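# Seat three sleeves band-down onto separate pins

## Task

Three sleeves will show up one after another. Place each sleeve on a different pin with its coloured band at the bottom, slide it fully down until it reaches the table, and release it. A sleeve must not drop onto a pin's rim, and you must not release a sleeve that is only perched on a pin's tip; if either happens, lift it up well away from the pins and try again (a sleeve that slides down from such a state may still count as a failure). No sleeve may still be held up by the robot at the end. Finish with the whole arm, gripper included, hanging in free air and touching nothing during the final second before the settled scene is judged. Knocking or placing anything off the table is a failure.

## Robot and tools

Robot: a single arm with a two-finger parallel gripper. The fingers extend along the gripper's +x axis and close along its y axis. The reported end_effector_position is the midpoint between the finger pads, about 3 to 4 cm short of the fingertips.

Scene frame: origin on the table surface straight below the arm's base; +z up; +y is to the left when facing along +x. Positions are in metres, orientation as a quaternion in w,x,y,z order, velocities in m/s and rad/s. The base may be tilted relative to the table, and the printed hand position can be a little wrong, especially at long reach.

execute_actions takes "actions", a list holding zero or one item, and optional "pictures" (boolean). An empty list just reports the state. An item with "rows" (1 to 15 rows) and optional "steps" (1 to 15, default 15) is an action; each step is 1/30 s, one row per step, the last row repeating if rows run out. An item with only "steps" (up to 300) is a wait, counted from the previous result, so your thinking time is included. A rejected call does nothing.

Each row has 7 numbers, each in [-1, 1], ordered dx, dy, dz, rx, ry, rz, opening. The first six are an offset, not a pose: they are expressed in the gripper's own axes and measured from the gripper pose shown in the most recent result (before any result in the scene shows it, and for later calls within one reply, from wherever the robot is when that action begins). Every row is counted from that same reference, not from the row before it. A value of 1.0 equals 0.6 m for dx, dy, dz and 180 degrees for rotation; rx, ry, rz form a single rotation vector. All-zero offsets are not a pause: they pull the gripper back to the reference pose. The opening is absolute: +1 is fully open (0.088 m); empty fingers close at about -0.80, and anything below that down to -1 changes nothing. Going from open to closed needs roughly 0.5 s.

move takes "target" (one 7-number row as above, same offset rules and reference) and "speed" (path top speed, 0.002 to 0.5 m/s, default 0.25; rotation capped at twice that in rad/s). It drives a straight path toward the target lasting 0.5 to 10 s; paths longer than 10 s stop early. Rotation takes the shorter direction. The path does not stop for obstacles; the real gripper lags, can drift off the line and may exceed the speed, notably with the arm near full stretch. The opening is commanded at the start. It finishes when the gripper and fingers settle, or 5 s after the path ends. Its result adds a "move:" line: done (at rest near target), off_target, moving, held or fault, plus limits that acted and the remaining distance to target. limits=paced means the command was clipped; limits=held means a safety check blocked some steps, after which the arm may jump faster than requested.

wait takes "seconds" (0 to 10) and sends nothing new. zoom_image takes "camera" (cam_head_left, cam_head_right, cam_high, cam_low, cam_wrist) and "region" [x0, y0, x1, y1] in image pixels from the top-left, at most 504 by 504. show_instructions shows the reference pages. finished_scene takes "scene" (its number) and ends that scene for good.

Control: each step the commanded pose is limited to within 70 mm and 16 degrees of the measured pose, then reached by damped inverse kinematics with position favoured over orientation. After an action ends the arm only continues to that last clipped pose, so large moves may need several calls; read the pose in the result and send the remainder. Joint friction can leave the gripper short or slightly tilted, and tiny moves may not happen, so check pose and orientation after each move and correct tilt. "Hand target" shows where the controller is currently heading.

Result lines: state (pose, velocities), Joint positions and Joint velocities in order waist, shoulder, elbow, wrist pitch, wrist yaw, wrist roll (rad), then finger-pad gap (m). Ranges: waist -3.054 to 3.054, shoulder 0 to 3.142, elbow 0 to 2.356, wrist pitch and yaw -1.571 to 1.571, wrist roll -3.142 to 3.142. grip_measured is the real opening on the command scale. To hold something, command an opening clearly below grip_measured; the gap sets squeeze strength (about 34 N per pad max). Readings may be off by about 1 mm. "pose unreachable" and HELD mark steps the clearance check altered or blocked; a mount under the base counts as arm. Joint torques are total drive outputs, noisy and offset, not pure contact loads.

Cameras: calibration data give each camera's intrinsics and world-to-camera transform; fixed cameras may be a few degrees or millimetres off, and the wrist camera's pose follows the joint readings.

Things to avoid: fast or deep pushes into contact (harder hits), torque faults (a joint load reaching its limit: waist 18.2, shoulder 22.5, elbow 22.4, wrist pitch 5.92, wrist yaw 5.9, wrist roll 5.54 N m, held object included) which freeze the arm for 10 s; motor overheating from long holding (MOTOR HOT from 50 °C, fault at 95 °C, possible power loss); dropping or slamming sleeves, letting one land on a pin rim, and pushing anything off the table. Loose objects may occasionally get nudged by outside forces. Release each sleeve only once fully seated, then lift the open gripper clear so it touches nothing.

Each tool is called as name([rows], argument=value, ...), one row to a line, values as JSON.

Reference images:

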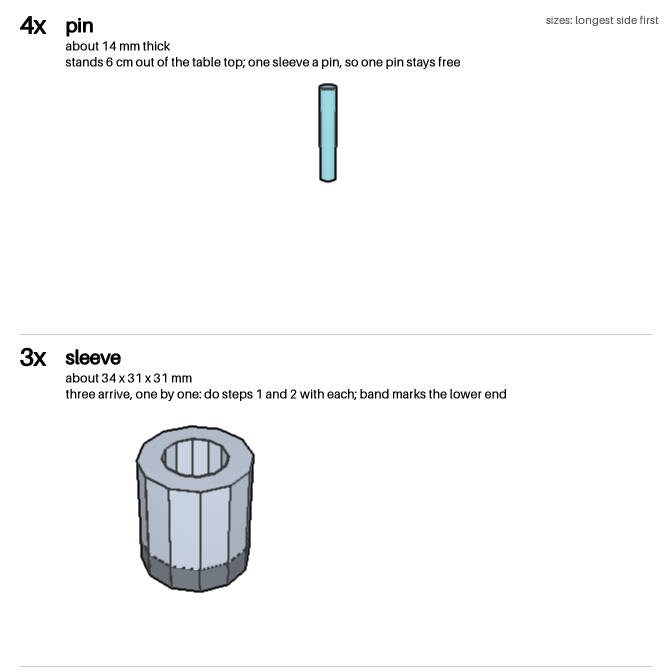

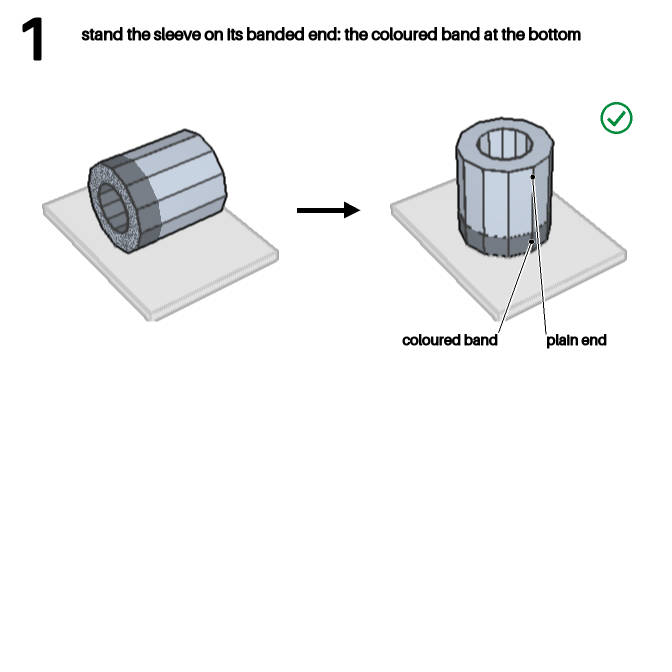

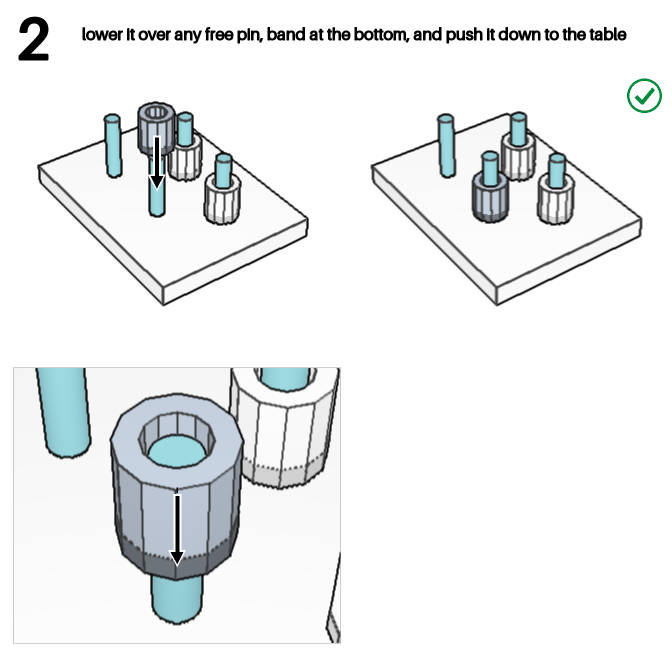

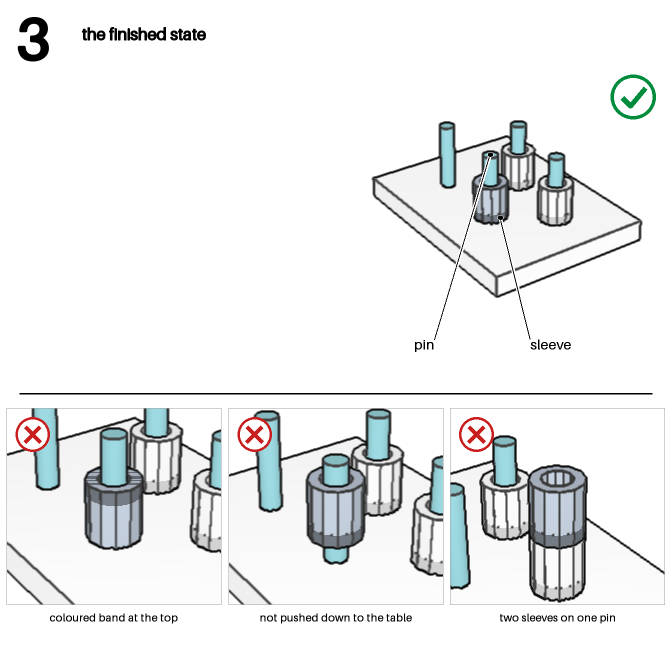

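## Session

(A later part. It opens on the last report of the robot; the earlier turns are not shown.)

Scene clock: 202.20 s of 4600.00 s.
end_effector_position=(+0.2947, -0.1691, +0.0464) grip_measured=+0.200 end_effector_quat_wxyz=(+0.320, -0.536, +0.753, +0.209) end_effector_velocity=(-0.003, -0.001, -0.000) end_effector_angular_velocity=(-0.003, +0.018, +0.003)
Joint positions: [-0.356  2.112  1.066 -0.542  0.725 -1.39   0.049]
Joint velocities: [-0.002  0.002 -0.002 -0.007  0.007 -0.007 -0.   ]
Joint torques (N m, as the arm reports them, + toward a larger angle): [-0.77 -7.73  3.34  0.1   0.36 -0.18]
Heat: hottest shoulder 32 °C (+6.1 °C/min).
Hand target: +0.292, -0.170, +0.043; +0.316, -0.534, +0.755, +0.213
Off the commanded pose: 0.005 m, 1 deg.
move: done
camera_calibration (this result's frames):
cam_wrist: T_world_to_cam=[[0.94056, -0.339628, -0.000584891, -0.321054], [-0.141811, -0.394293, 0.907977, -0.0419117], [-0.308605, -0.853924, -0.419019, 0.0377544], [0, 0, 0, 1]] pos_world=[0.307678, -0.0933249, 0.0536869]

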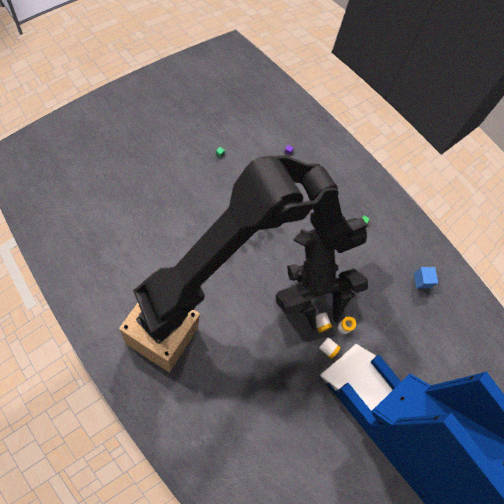

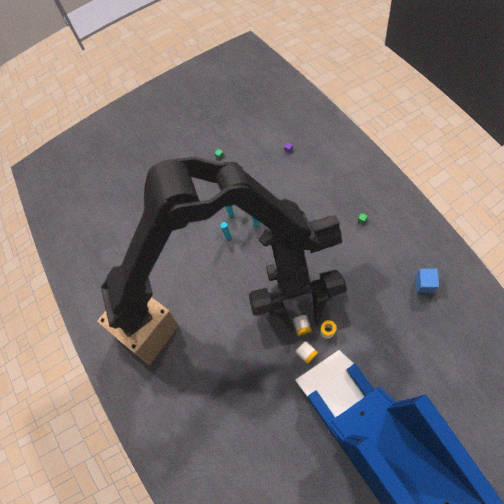

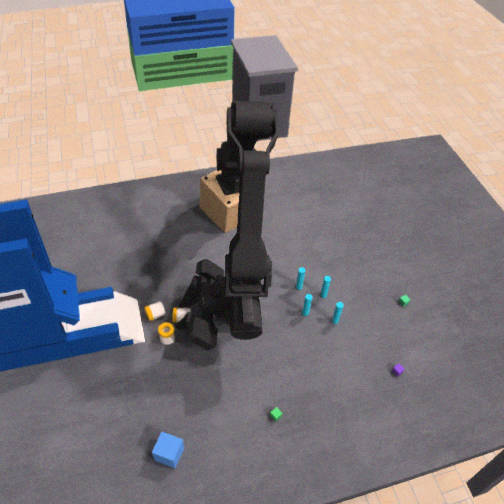

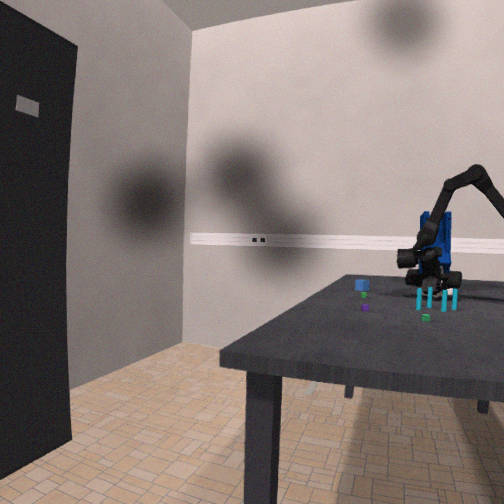

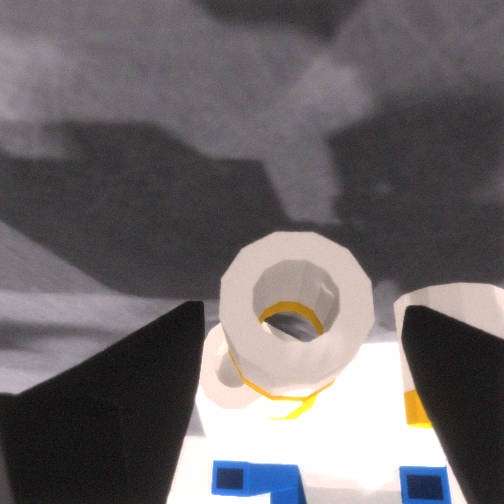

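move(target=[0.0093, 0.0102, 0.0058, -0.0026, 0.0007, 0.0030, 0.1], speed=0.05)

execute_actions([
  {"rows": [[0,0,0,0,0,0,0.05],[0,0,0,0,0,0,0.0],[0,0,0,0,0,0,-0.05],[0,0,0,0,0,0,-0.09],[0,0,0,0,0,0,-0.12],[0,0,0,0,0,0,-0.15],[0,0,0,0,0,0,-0.18],[0,0,0,0,0,0,-0.21],[0,0,0,0,0,0,-0.25],[0,0,0,0,0,0,-0.3],[0,0,0,0,0,0,-0.35],[0,0,0,0,0,0,-0.4],[0,0,0,0,0,0,-0.45],[0,0,0,0,0,0,-0.5]], "steps": 15},
])

Scene clock: 227.30 s of 4600.00 s.
end_effector_position=(+0.2918, -0.1689, +0.0432) grip_measured=+0.101 end_effector_quat_wxyz=(+0.319, -0.535, +0.753, +0.209) end_effector_velocity=(+0.000, -0.003, +0.000) end_effector_angular_velocity=(-0.010, -0.010, -0.000)
Joint positions: [-0.357  2.115  1.052 -0.526  0.725 -1.391  0.044]
Joint velocities: [-0.007 -0.002 -0.007  0.022  0.007 -0.007 -0.   ]
Joint torques (N m, as the arm reports them, + toward a larger angle): [-0.49 -7.75  2.98  0.12  0.37 -0.03]
Heat: hottest shoulder 31 °C (+2.0 °C/min).
Hand target: +0.288, -0.168, +0.040; +0.316, -0.533, +0.755, +0.213
Off the commanded pose: 0.005 m, 1 deg.
move: done
camera_calibration (this result's frames):
cam_wrist: T_world_to_cam=[[0.940559, -0.339623, -0.00209936, -0.318211], [-0.14046, -0.394607, 0.908051, -0.0398001], [-0.309223, -0.853781, -0.418854, 0.0358794], [0, 0, 0, 1]] pos_world=[0.304801, -0.0931439, 0.0505007]

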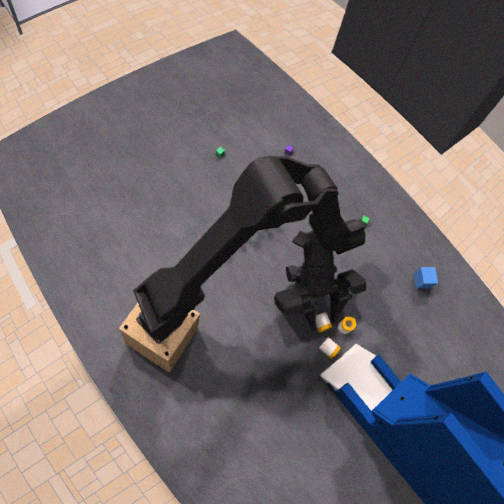

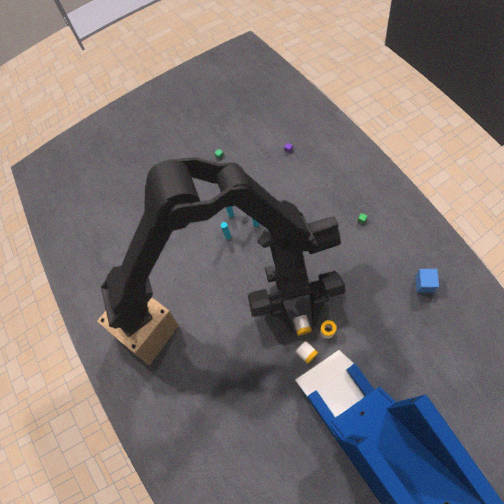

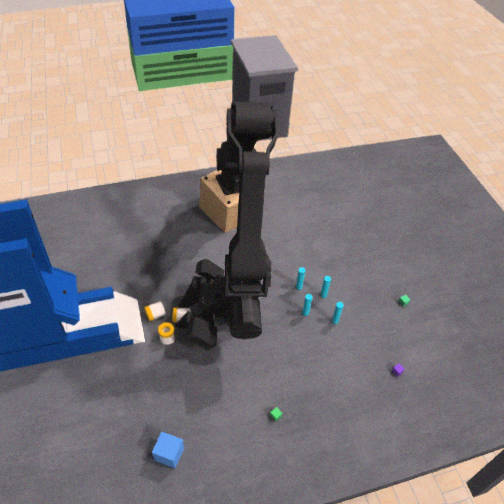

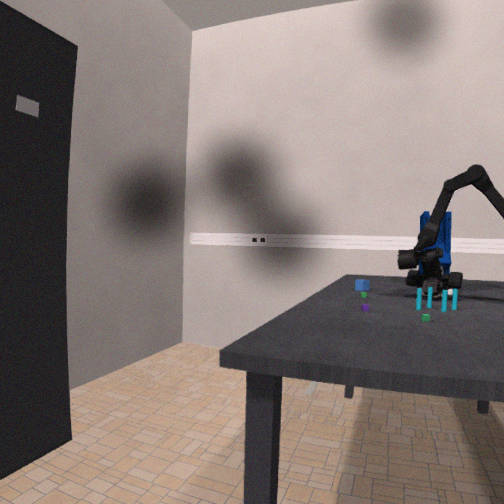

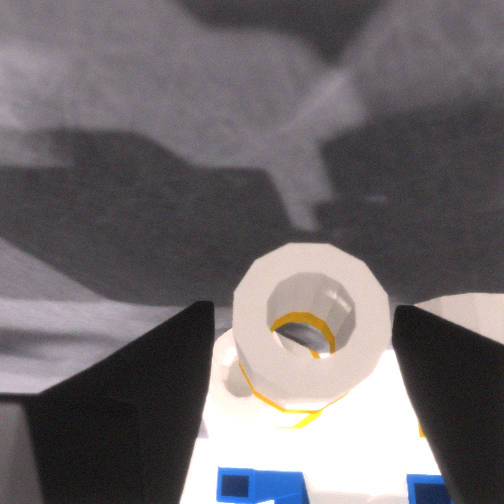

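Scene clock: 227.80 s of 4600.00 s.
end_effector_position=(+0.2919, -0.1690, +0.0432) grip_measured=-0.186 end_effector_quat_wxyz=(+0.319, -0.535, +0.753, +0.209) end_effector_velocity=(+0.001, +0.001, -0.001) end_effector_angular_velocity=(+0.007, -0.004, +0.007)
Joint positions: [-0.357  2.115  1.052 -0.525  0.726 -1.391  0.03 ]
Joint velocities: [ 0.002 -0.002 -0.002  0.007 -0.007 -0.007 -0.   ]
Joint torques (N m, as the arm reports them, + toward a larger angle): [-0.49 -8.72  3.72 -0.05  0.36 -0.05]
Heat: hottest shoulder 31 °C (+2.0 °C/min).
Hand target: +0.292, -0.169, +0.043; +0.319, -0.535, +0.753, +0.209
Off the commanded pose: 0.000 m, 0 deg.
Steps of this call (steps 1 to 15: all 15 steps of this action). Readings (end_effector_position):
1: (+0.2919, -0.1689, +0.0432)
2: (+0.2919, -0.1689, +0.0432)
4: (+0.2919, -0.1689, +0.0432)
8: (+0.2919, -0.1689, +0.0432)
15: the state above
camera_calibration (this result's frames):
cam_wrist: T_world_to_cam=[[0.94058, -0.339567, -0.00167372, -0.318303], [-0.1407, -0.394205, 0.908188, -0.0397119], [-0.309051, -0.853988, -0.418559, 0.035767], [0, 0, 0, 1]] pos_world=[0.304856, -0.0931953, 0.0505037]

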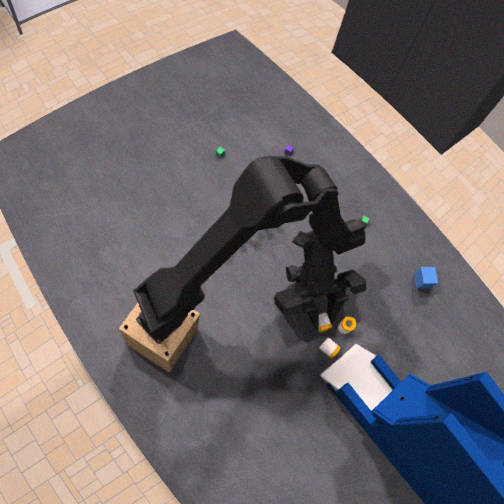

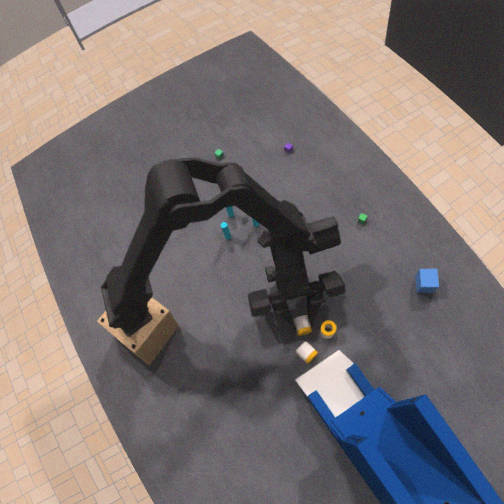

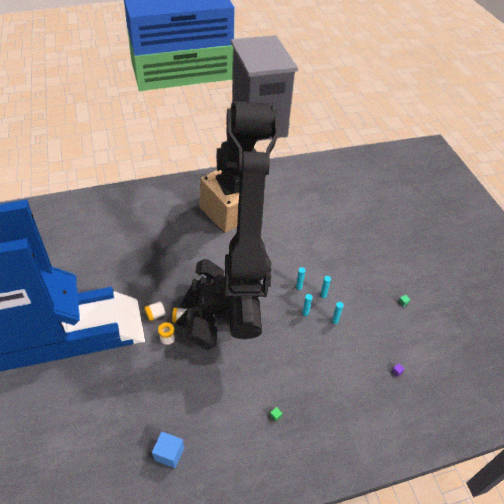

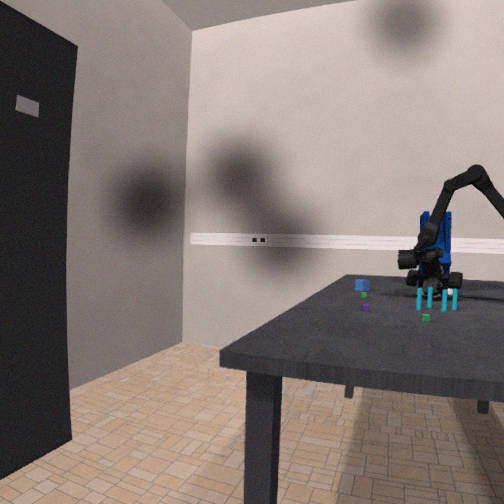

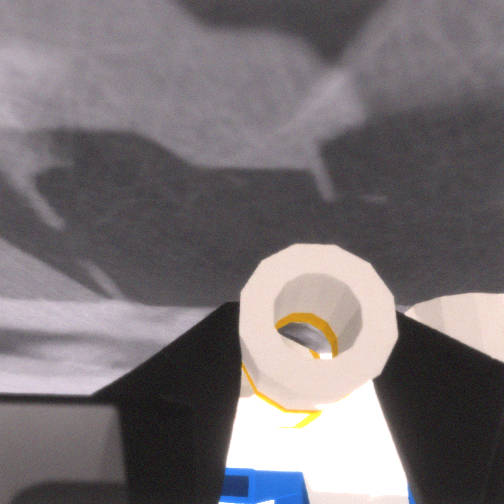

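move(target=[-0.0493, -0.0019, -0.0496, 0, 0, 0, -0.5], speed=0.15)

move(target=[-0.3167, 0.0468, 0.2145, -0.0917, -0.4996, -0.0005, -0.5], speed=0.5)

Scene clock: 287.50 s of 4600.00 s.
end_effector_position=(+0.2890, -0.1680, +0.0805) grip_measured=-0.186 end_effector_quat_wxyz=(+0.316, -0.533, +0.755, +0.213) end_effector_velocity=(-0.003, +0.002, +0.003) end_effector_angular_velocity=(+0.012, +0.015, +0.006)
Joint positions: [-0.362  2.004  1.067 -0.659  0.726 -1.398  0.03 ]
Joint velocities: [ 0.002 -0.012 -0.002 -0.022 -0.007 -0.007 -0.   ]
Joint torques (N m, as the arm reports them, + toward a larger angle): [-0.74 -9.57  5.18 -0.21  0.37 -0.19]
Heat: hottest shoulder 33 °C (+2.0 °C/min).
Hand target: +0.292, -0.169, +0.085; +0.319, -0.536, +0.753, +0.209
Off the commanded pose: 0.006 m, 1 deg.
move: done
camera_calibration (this result's frames):
cam_wrist: T_world_to_cam=[[0.940125, -0.340527, -0.0143594, -0.314184], [-0.129788, -0.396638, 0.908754, -0.077193], [-0.315151, -0.852479, -0.417086, 0.0531558], [0, 0, 0, 1]] pos_world=[0.302105, -0.0922914, 0.0878084]

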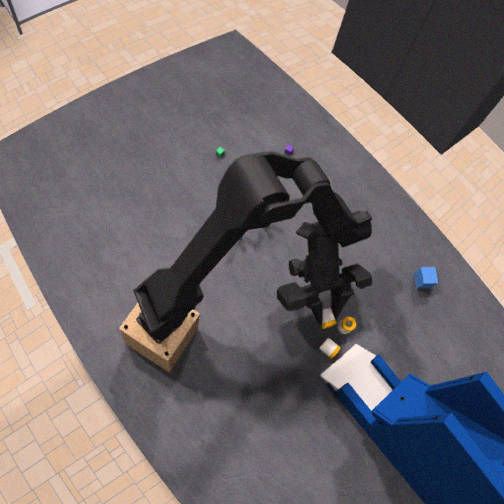

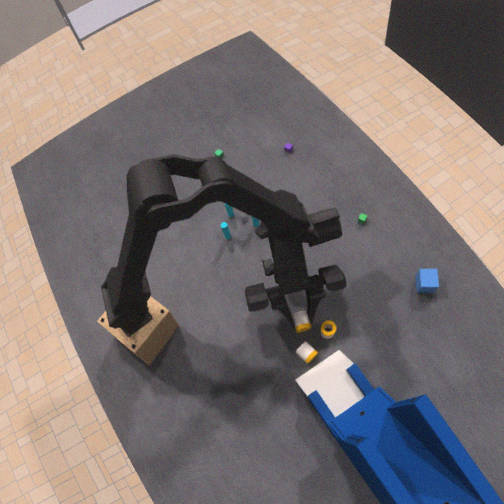

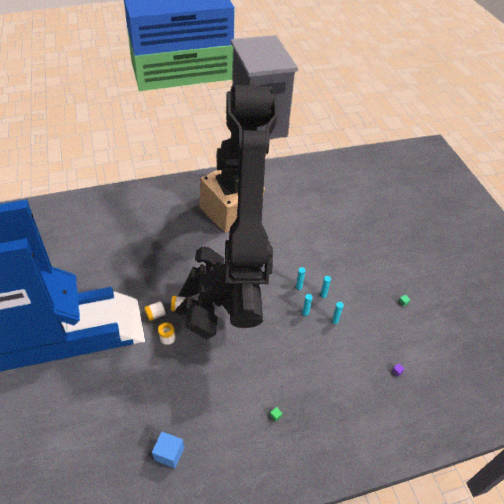

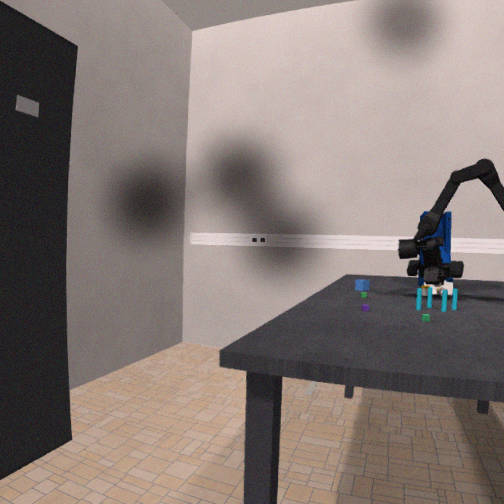

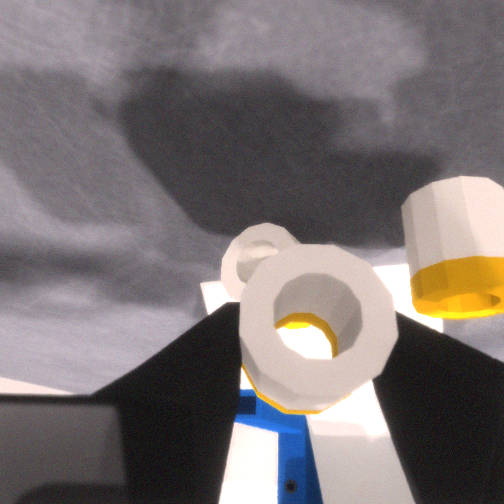

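Scene clock: 289.73 s of 4600.00 s.
end_effector_position=(+0.3362, +0.0525, +0.1240) grip_measured=-0.186 end_effector_quat_wxyz=(+0.683, -0.260, +0.284, +0.621) end_effector_velocity=(-0.000, +0.003, +0.001) end_effector_angular_velocity=(+0.022, -0.007, +0.015)
Joint positions: [-0.325  1.883  1.109 -0.801 -0.831 -1.702  0.03 ]
Joint velocities: [ 0.002  0.007  0.002 -0.007 -0.022 -0.022 -0.   ]
Joint torques (N m, as the arm reports them, + toward a larger angle): [-0.13 -7.33  5.62  0.19 -0.59 -0.21]
Heat: hottest shoulder 33 °C (+1.0 °C/min).
Hand target: +0.338, +0.054, +0.123; +0.682, -0.260, +0.280, +0.623
Off the commanded pose: 0.003 m, 1 deg.
move: done
camera_calibration (this result's frames):
cam_wrist: T_world_to_cam=[[0.997918, -0.0644276, 0.00282197, -0.31892], [-0.0574029, -0.907353, -0.416431, 0.143709], [0.0293902, 0.415402, -0.909163, 0.152785], [0, 0, 0, 1]] pos_world=[0.322015, 0.0463802, 0.199651]

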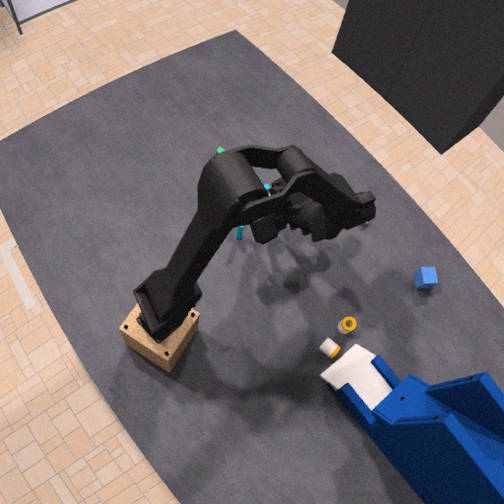

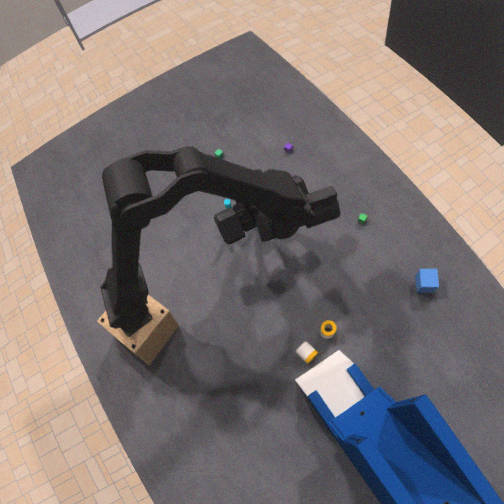

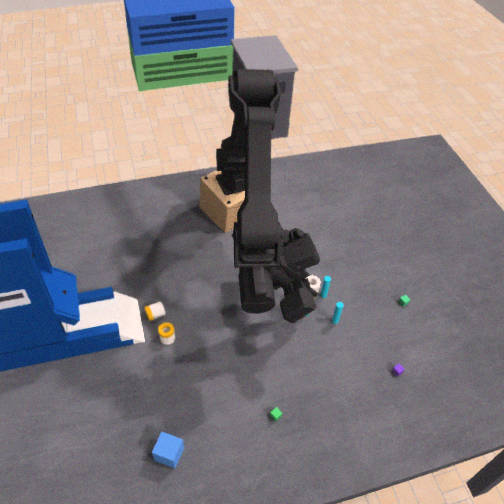

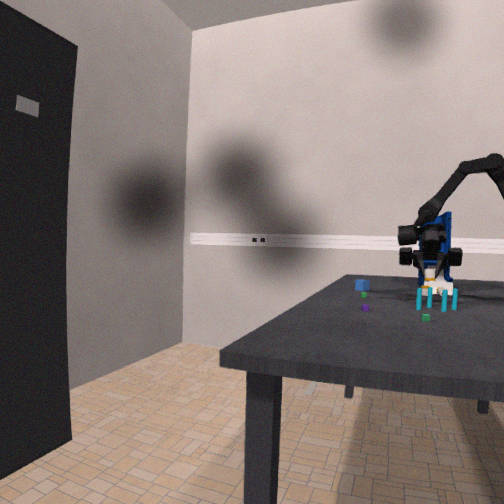

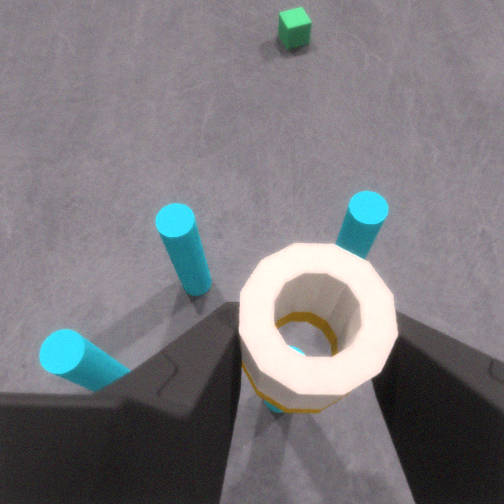

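zoom_image(camera="cam_wrist", region=[210, 230, 420, 440])

zoom_image(camera="cam_wrist", region=[20, 170, 272, 422])

zoom_image(camera="cam_wrist", region=[300, 170, 420, 290])

zoom_image(camera="cam_low", region=[390, 235, 480, 325])

Region (210, 230, 420, 440) of cam_wrist's 504x504 image, scaled by 2.400, with more detail than that image has.

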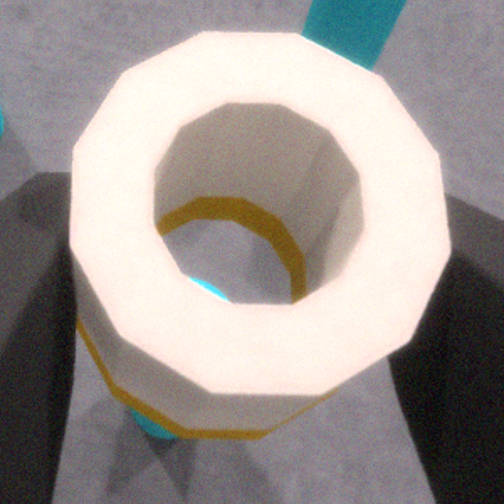

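Region (20, 170, 272, 422) of cam_wrist's 504x504 image, scaled by 2.000, with more detail than that image has.

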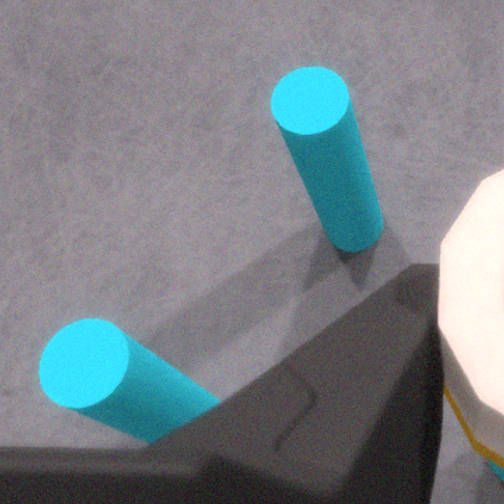

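Region (300, 170, 420, 290) of cam_wrist's 504x504 image, scaled by 4.200, with more detail than that image has.

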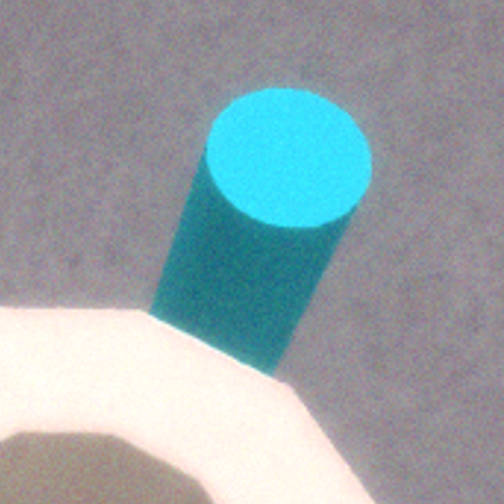

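Region (390, 235, 480, 325) of cam_low's 504x504 image, scaled by 5.600, with more detail than that image has.

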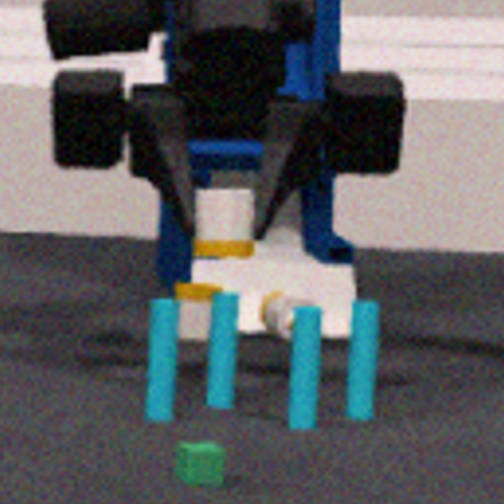

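move(target=[0.0190, 0.0100, -0.0175, -0.0016, 0, -0.0016, -0.5], speed=0.05)

zoom_image(camera="cam_wrist", region=[210, 230, 420, 440])

zoom_image(camera="cam_low", region=[390, 235, 480, 325])

Scene clock: 350.50 s of 4600.00 s.
end_effector_position=(+0.3331, +0.0533, +0.1126) grip_measured=-0.186 end_effector_quat_wxyz=(+0.685, -0.268, +0.276, +0.619) end_effector_velocity=(-0.001, +0.000, +0.000) end_effector_angular_velocity=(+0.007, +0.001, -0.008)
Joint positions: [-0.324  1.889  1.061 -0.725 -0.834 -1.702  0.03 ]
Joint velocities: [-0.002 -0.002 -0.007  0.007 -0.007  0.007  0.   ]
Joint torques (N m, as the arm reports them, + toward a larger angle): [-0.23 -7.22  3.88  0.2  -0.4   0.1 ]
Heat: hottest shoulder 33 °C (+0.0 °C/min).
Hand target: +0.330, +0.054, +0.108; +0.684, -0.262, +0.281, +0.620
Off the commanded pose: 0.005 m, 1 deg.
move: done
camera_calibration (this result's frames):
cam_wrist: T_world_to_cam=[[0.997755, -0.06221, 0.0247945, -0.31828], [-0.0462441, -0.907813, -0.416817, 0.135815], [0.048439, 0.414735, -0.908652, 0.135845], [0, 0, 0, 1]] pos_world=[0.317266, 0.0471554, 0.187937]

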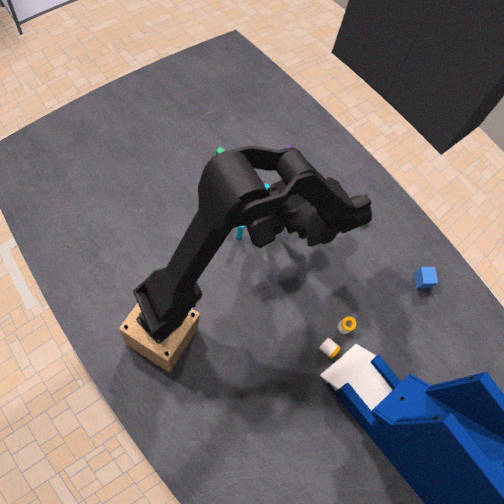

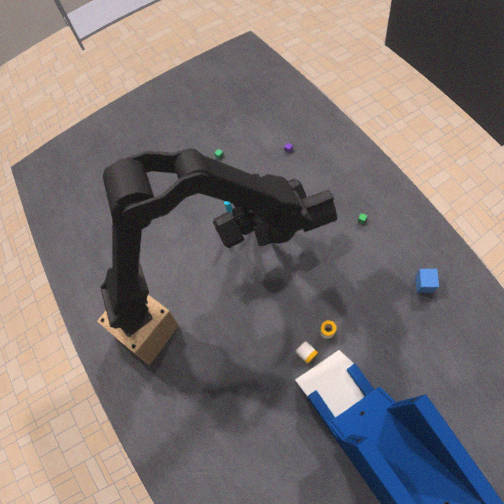

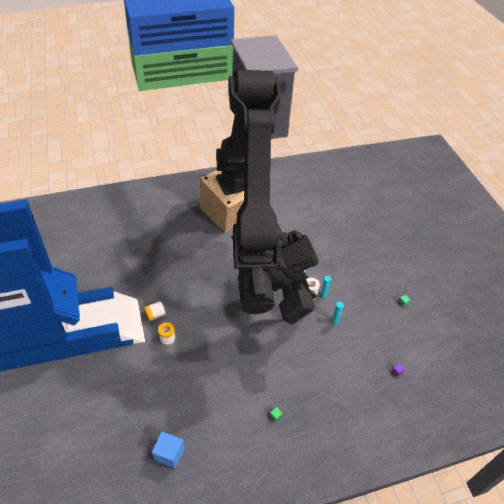

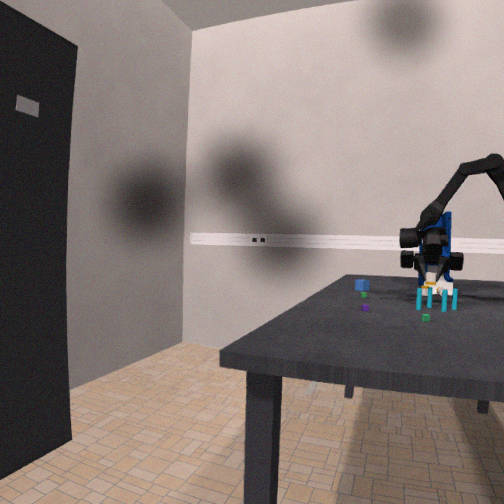

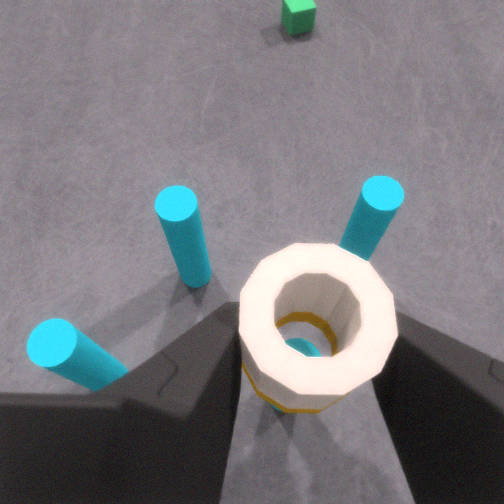

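Region (210, 230, 420, 440) of cam_wrist's 504x504 image, scaled by 2.400, with more detail than that image has.

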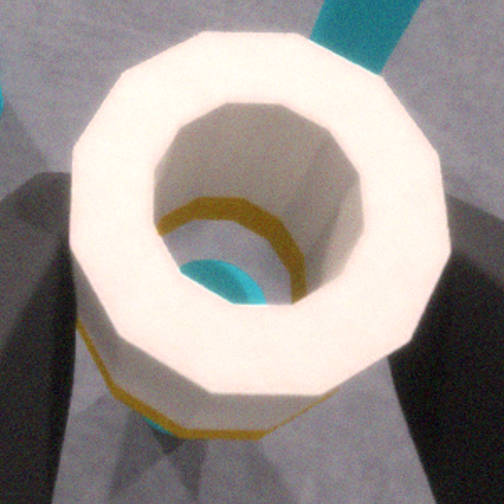

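Region (390, 235, 480, 325) of cam_low's 504x504 image, scaled by 5.600, with more detail than that image has.

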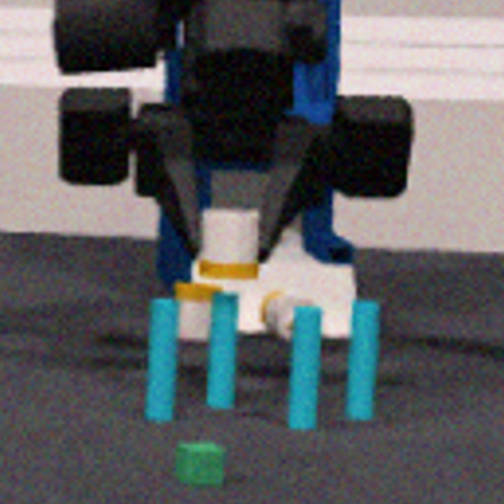

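execute_actions([
  {"rows": [[0.00505,0.00453,-0.00516,0.004,0,0.003,-0.5],[0.0057,0.00455,-0.00593,0.004,0,0.003,-0.5],[0.00657,0.00457,-0.00695,0.004,0,0.003,-0.5],[0.00765,0.0046,-0.00822,0.004,0,0.003,-0.5],[0.00885,0.00463,-0.00963,0.004,0,0.003,-0.5],[0.01015,0.00467,-0.01116,0.004,0,0.003,-0.5],[0.01144,0.00471,-0.01269,0.004,0,0.003,-0.5],[0.01274,0.00474,-0.01422,0.004,0,0.003,-0.5],[0.01404,0.00478,-0.01575,0.004,0,0.003,-0.5],[0.01534,0.00481,-0.01728,0.004,0,0.003,-0.5],[0.01653,0.00485,-0.01868,0.004,0,0.003,-0.5],[0.01762,0.00488,-0.01995,0.004,0,0.003,-0.5],[0.01859,0.0049,-0.0211,0.004,0,0.003,-0.5],[0.01935,0.00493,-0.02199,0.004,0,0.003,-0.5],[0.01989,0.00494,-0.02263,0.004,0,0.003,-0.5]], "steps": 15},
], pictures=false)

wait(seconds=0.3)

zoom_image(camera="cam_wrist", region=[210, 230, 420, 440])

zoom_image(camera="cam_low", region=[390, 235, 480, 325])

Scene clock: 405.07 s of 4600.00 s.
end_effector_position=(+0.3329, +0.0528, +0.1010) grip_measured=-0.186 end_effector_quat_wxyz=(+0.685, -0.266, +0.278, +0.619) end_effector_velocity=(-0.007, -0.004, -0.029) end_effector_angular_velocity=(+0.000, +0.047, -0.014)
Joint positions: [-0.323  1.92   1.049 -0.685 -0.834 -1.7    0.03 ]
Joint velocities: [-0.007  0.076 -0.032  0.066  0.007  0.007 -0.001]
Joint torques (N m, as the arm reports them, + toward a larger angle): [-0.49 -7.37  3.89  0.15 -0.44 -0.08]
Heat: hottest shoulder 33 °C (+0.0 °C/min).
Hand target: +0.330, +0.052, +0.095; +0.684, -0.262, +0.281, +0.620
Off the commanded pose: 0.007 m, 1 deg.
Steps of this call (steps 1 to 1622: nothing new was sent; steps 1623 to 1637: all 15 steps of this action). Readings (end_effector_position):
1623: (+0.3317, +0.0536, +0.1103)
1624: (+0.3317, +0.0536, +0.1103)
1626: (+0.3319, +0.0536, +0.1103)
1630: (+0.3331, +0.0532, +0.1085)
1637: the state above

Scene clock: 405.37 s of 4600.00 s.
end_effector_position=(+0.3331, +0.0527, +0.0985) grip_measured=-0.186 end_effector_quat_wxyz=(+0.685, -0.266, +0.278, +0.619) end_effector_velocity=(-0.002, -0.001, -0.000) end_effector_angular_velocity=(+0.008, +0.005, -0.003)
Joint positions: [-0.323  1.927  1.046 -0.676 -0.834 -1.7    0.03 ]
Joint velocities: [-0.007  0.002 -0.002 -0.007 -0.007 -0.007  0.   ]
Joint torques (N m, as the arm reports them, + toward a larger angle): [-0.49 -7.09  3.8   0.17 -0.44 -0.09]
Heat: hottest shoulder 33 °C (+0.0 °C/min).
Hand target: +0.331, +0.052, +0.095; +0.684, -0.262, +0.281, +0.620
Off the commanded pose: 0.005 m, 1 deg.
Steps of this call (steps 1 to 9: nothing new was sent). Readings (end_effector_position):
1: (+0.3329, +0.0528, +0.1002)
2: (+0.3329, +0.0528, +0.0997)
4: (+0.3328, +0.0528, +0.0989)
8: (+0.3331, +0.0527, +0.0986)
9: the state above
camera_calibration (this result's frames):
cam_wrist: T_world_to_cam=[[0.997788, -0.0631428, 0.0207896, -0.317538], [-0.0487692, -0.907803, -0.416551, 0.130198], [0.0451751, 0.414616, -0.908875, 0.124404], [0, 0, 0, 1]] pos_world=[0.317565, 0.0465641, 0.173904]

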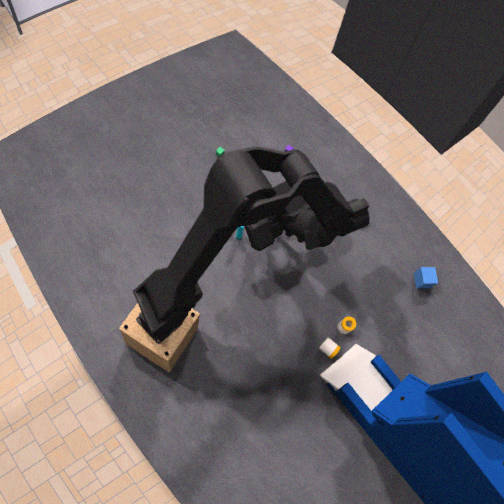

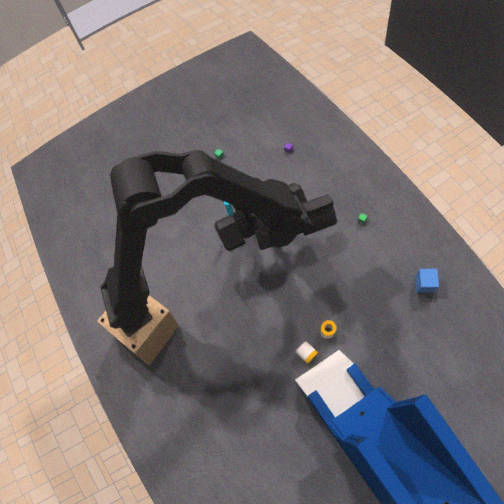

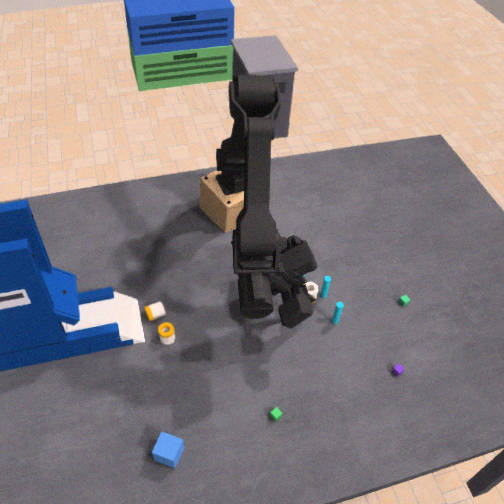

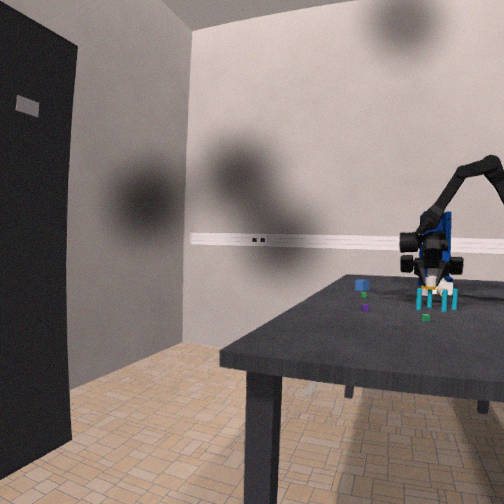

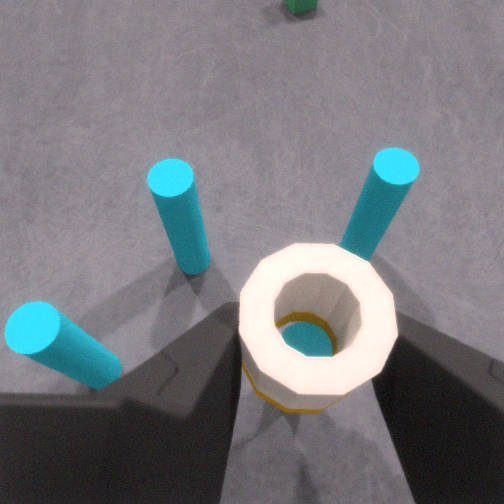

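Region (210, 230, 420, 440) of cam_wrist's 504x504 image, scaled by 2.400, with more detail than that image has.

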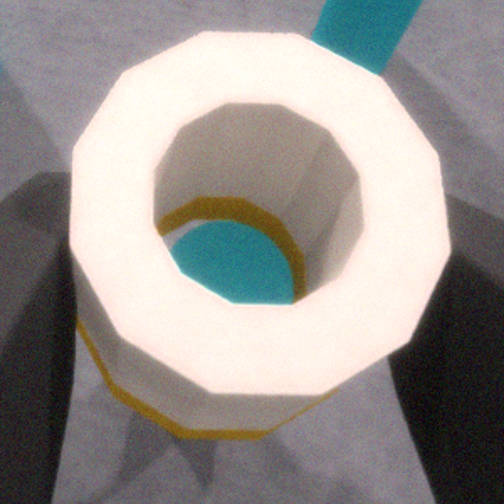

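Region (390, 235, 480, 325) of cam_low's 504x504 image, scaled by 5.600, with more detail than that image has.

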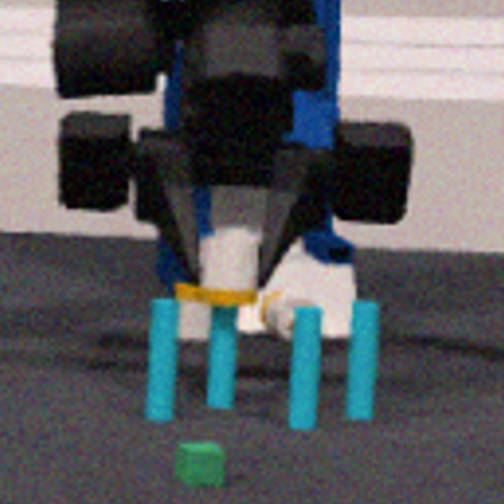

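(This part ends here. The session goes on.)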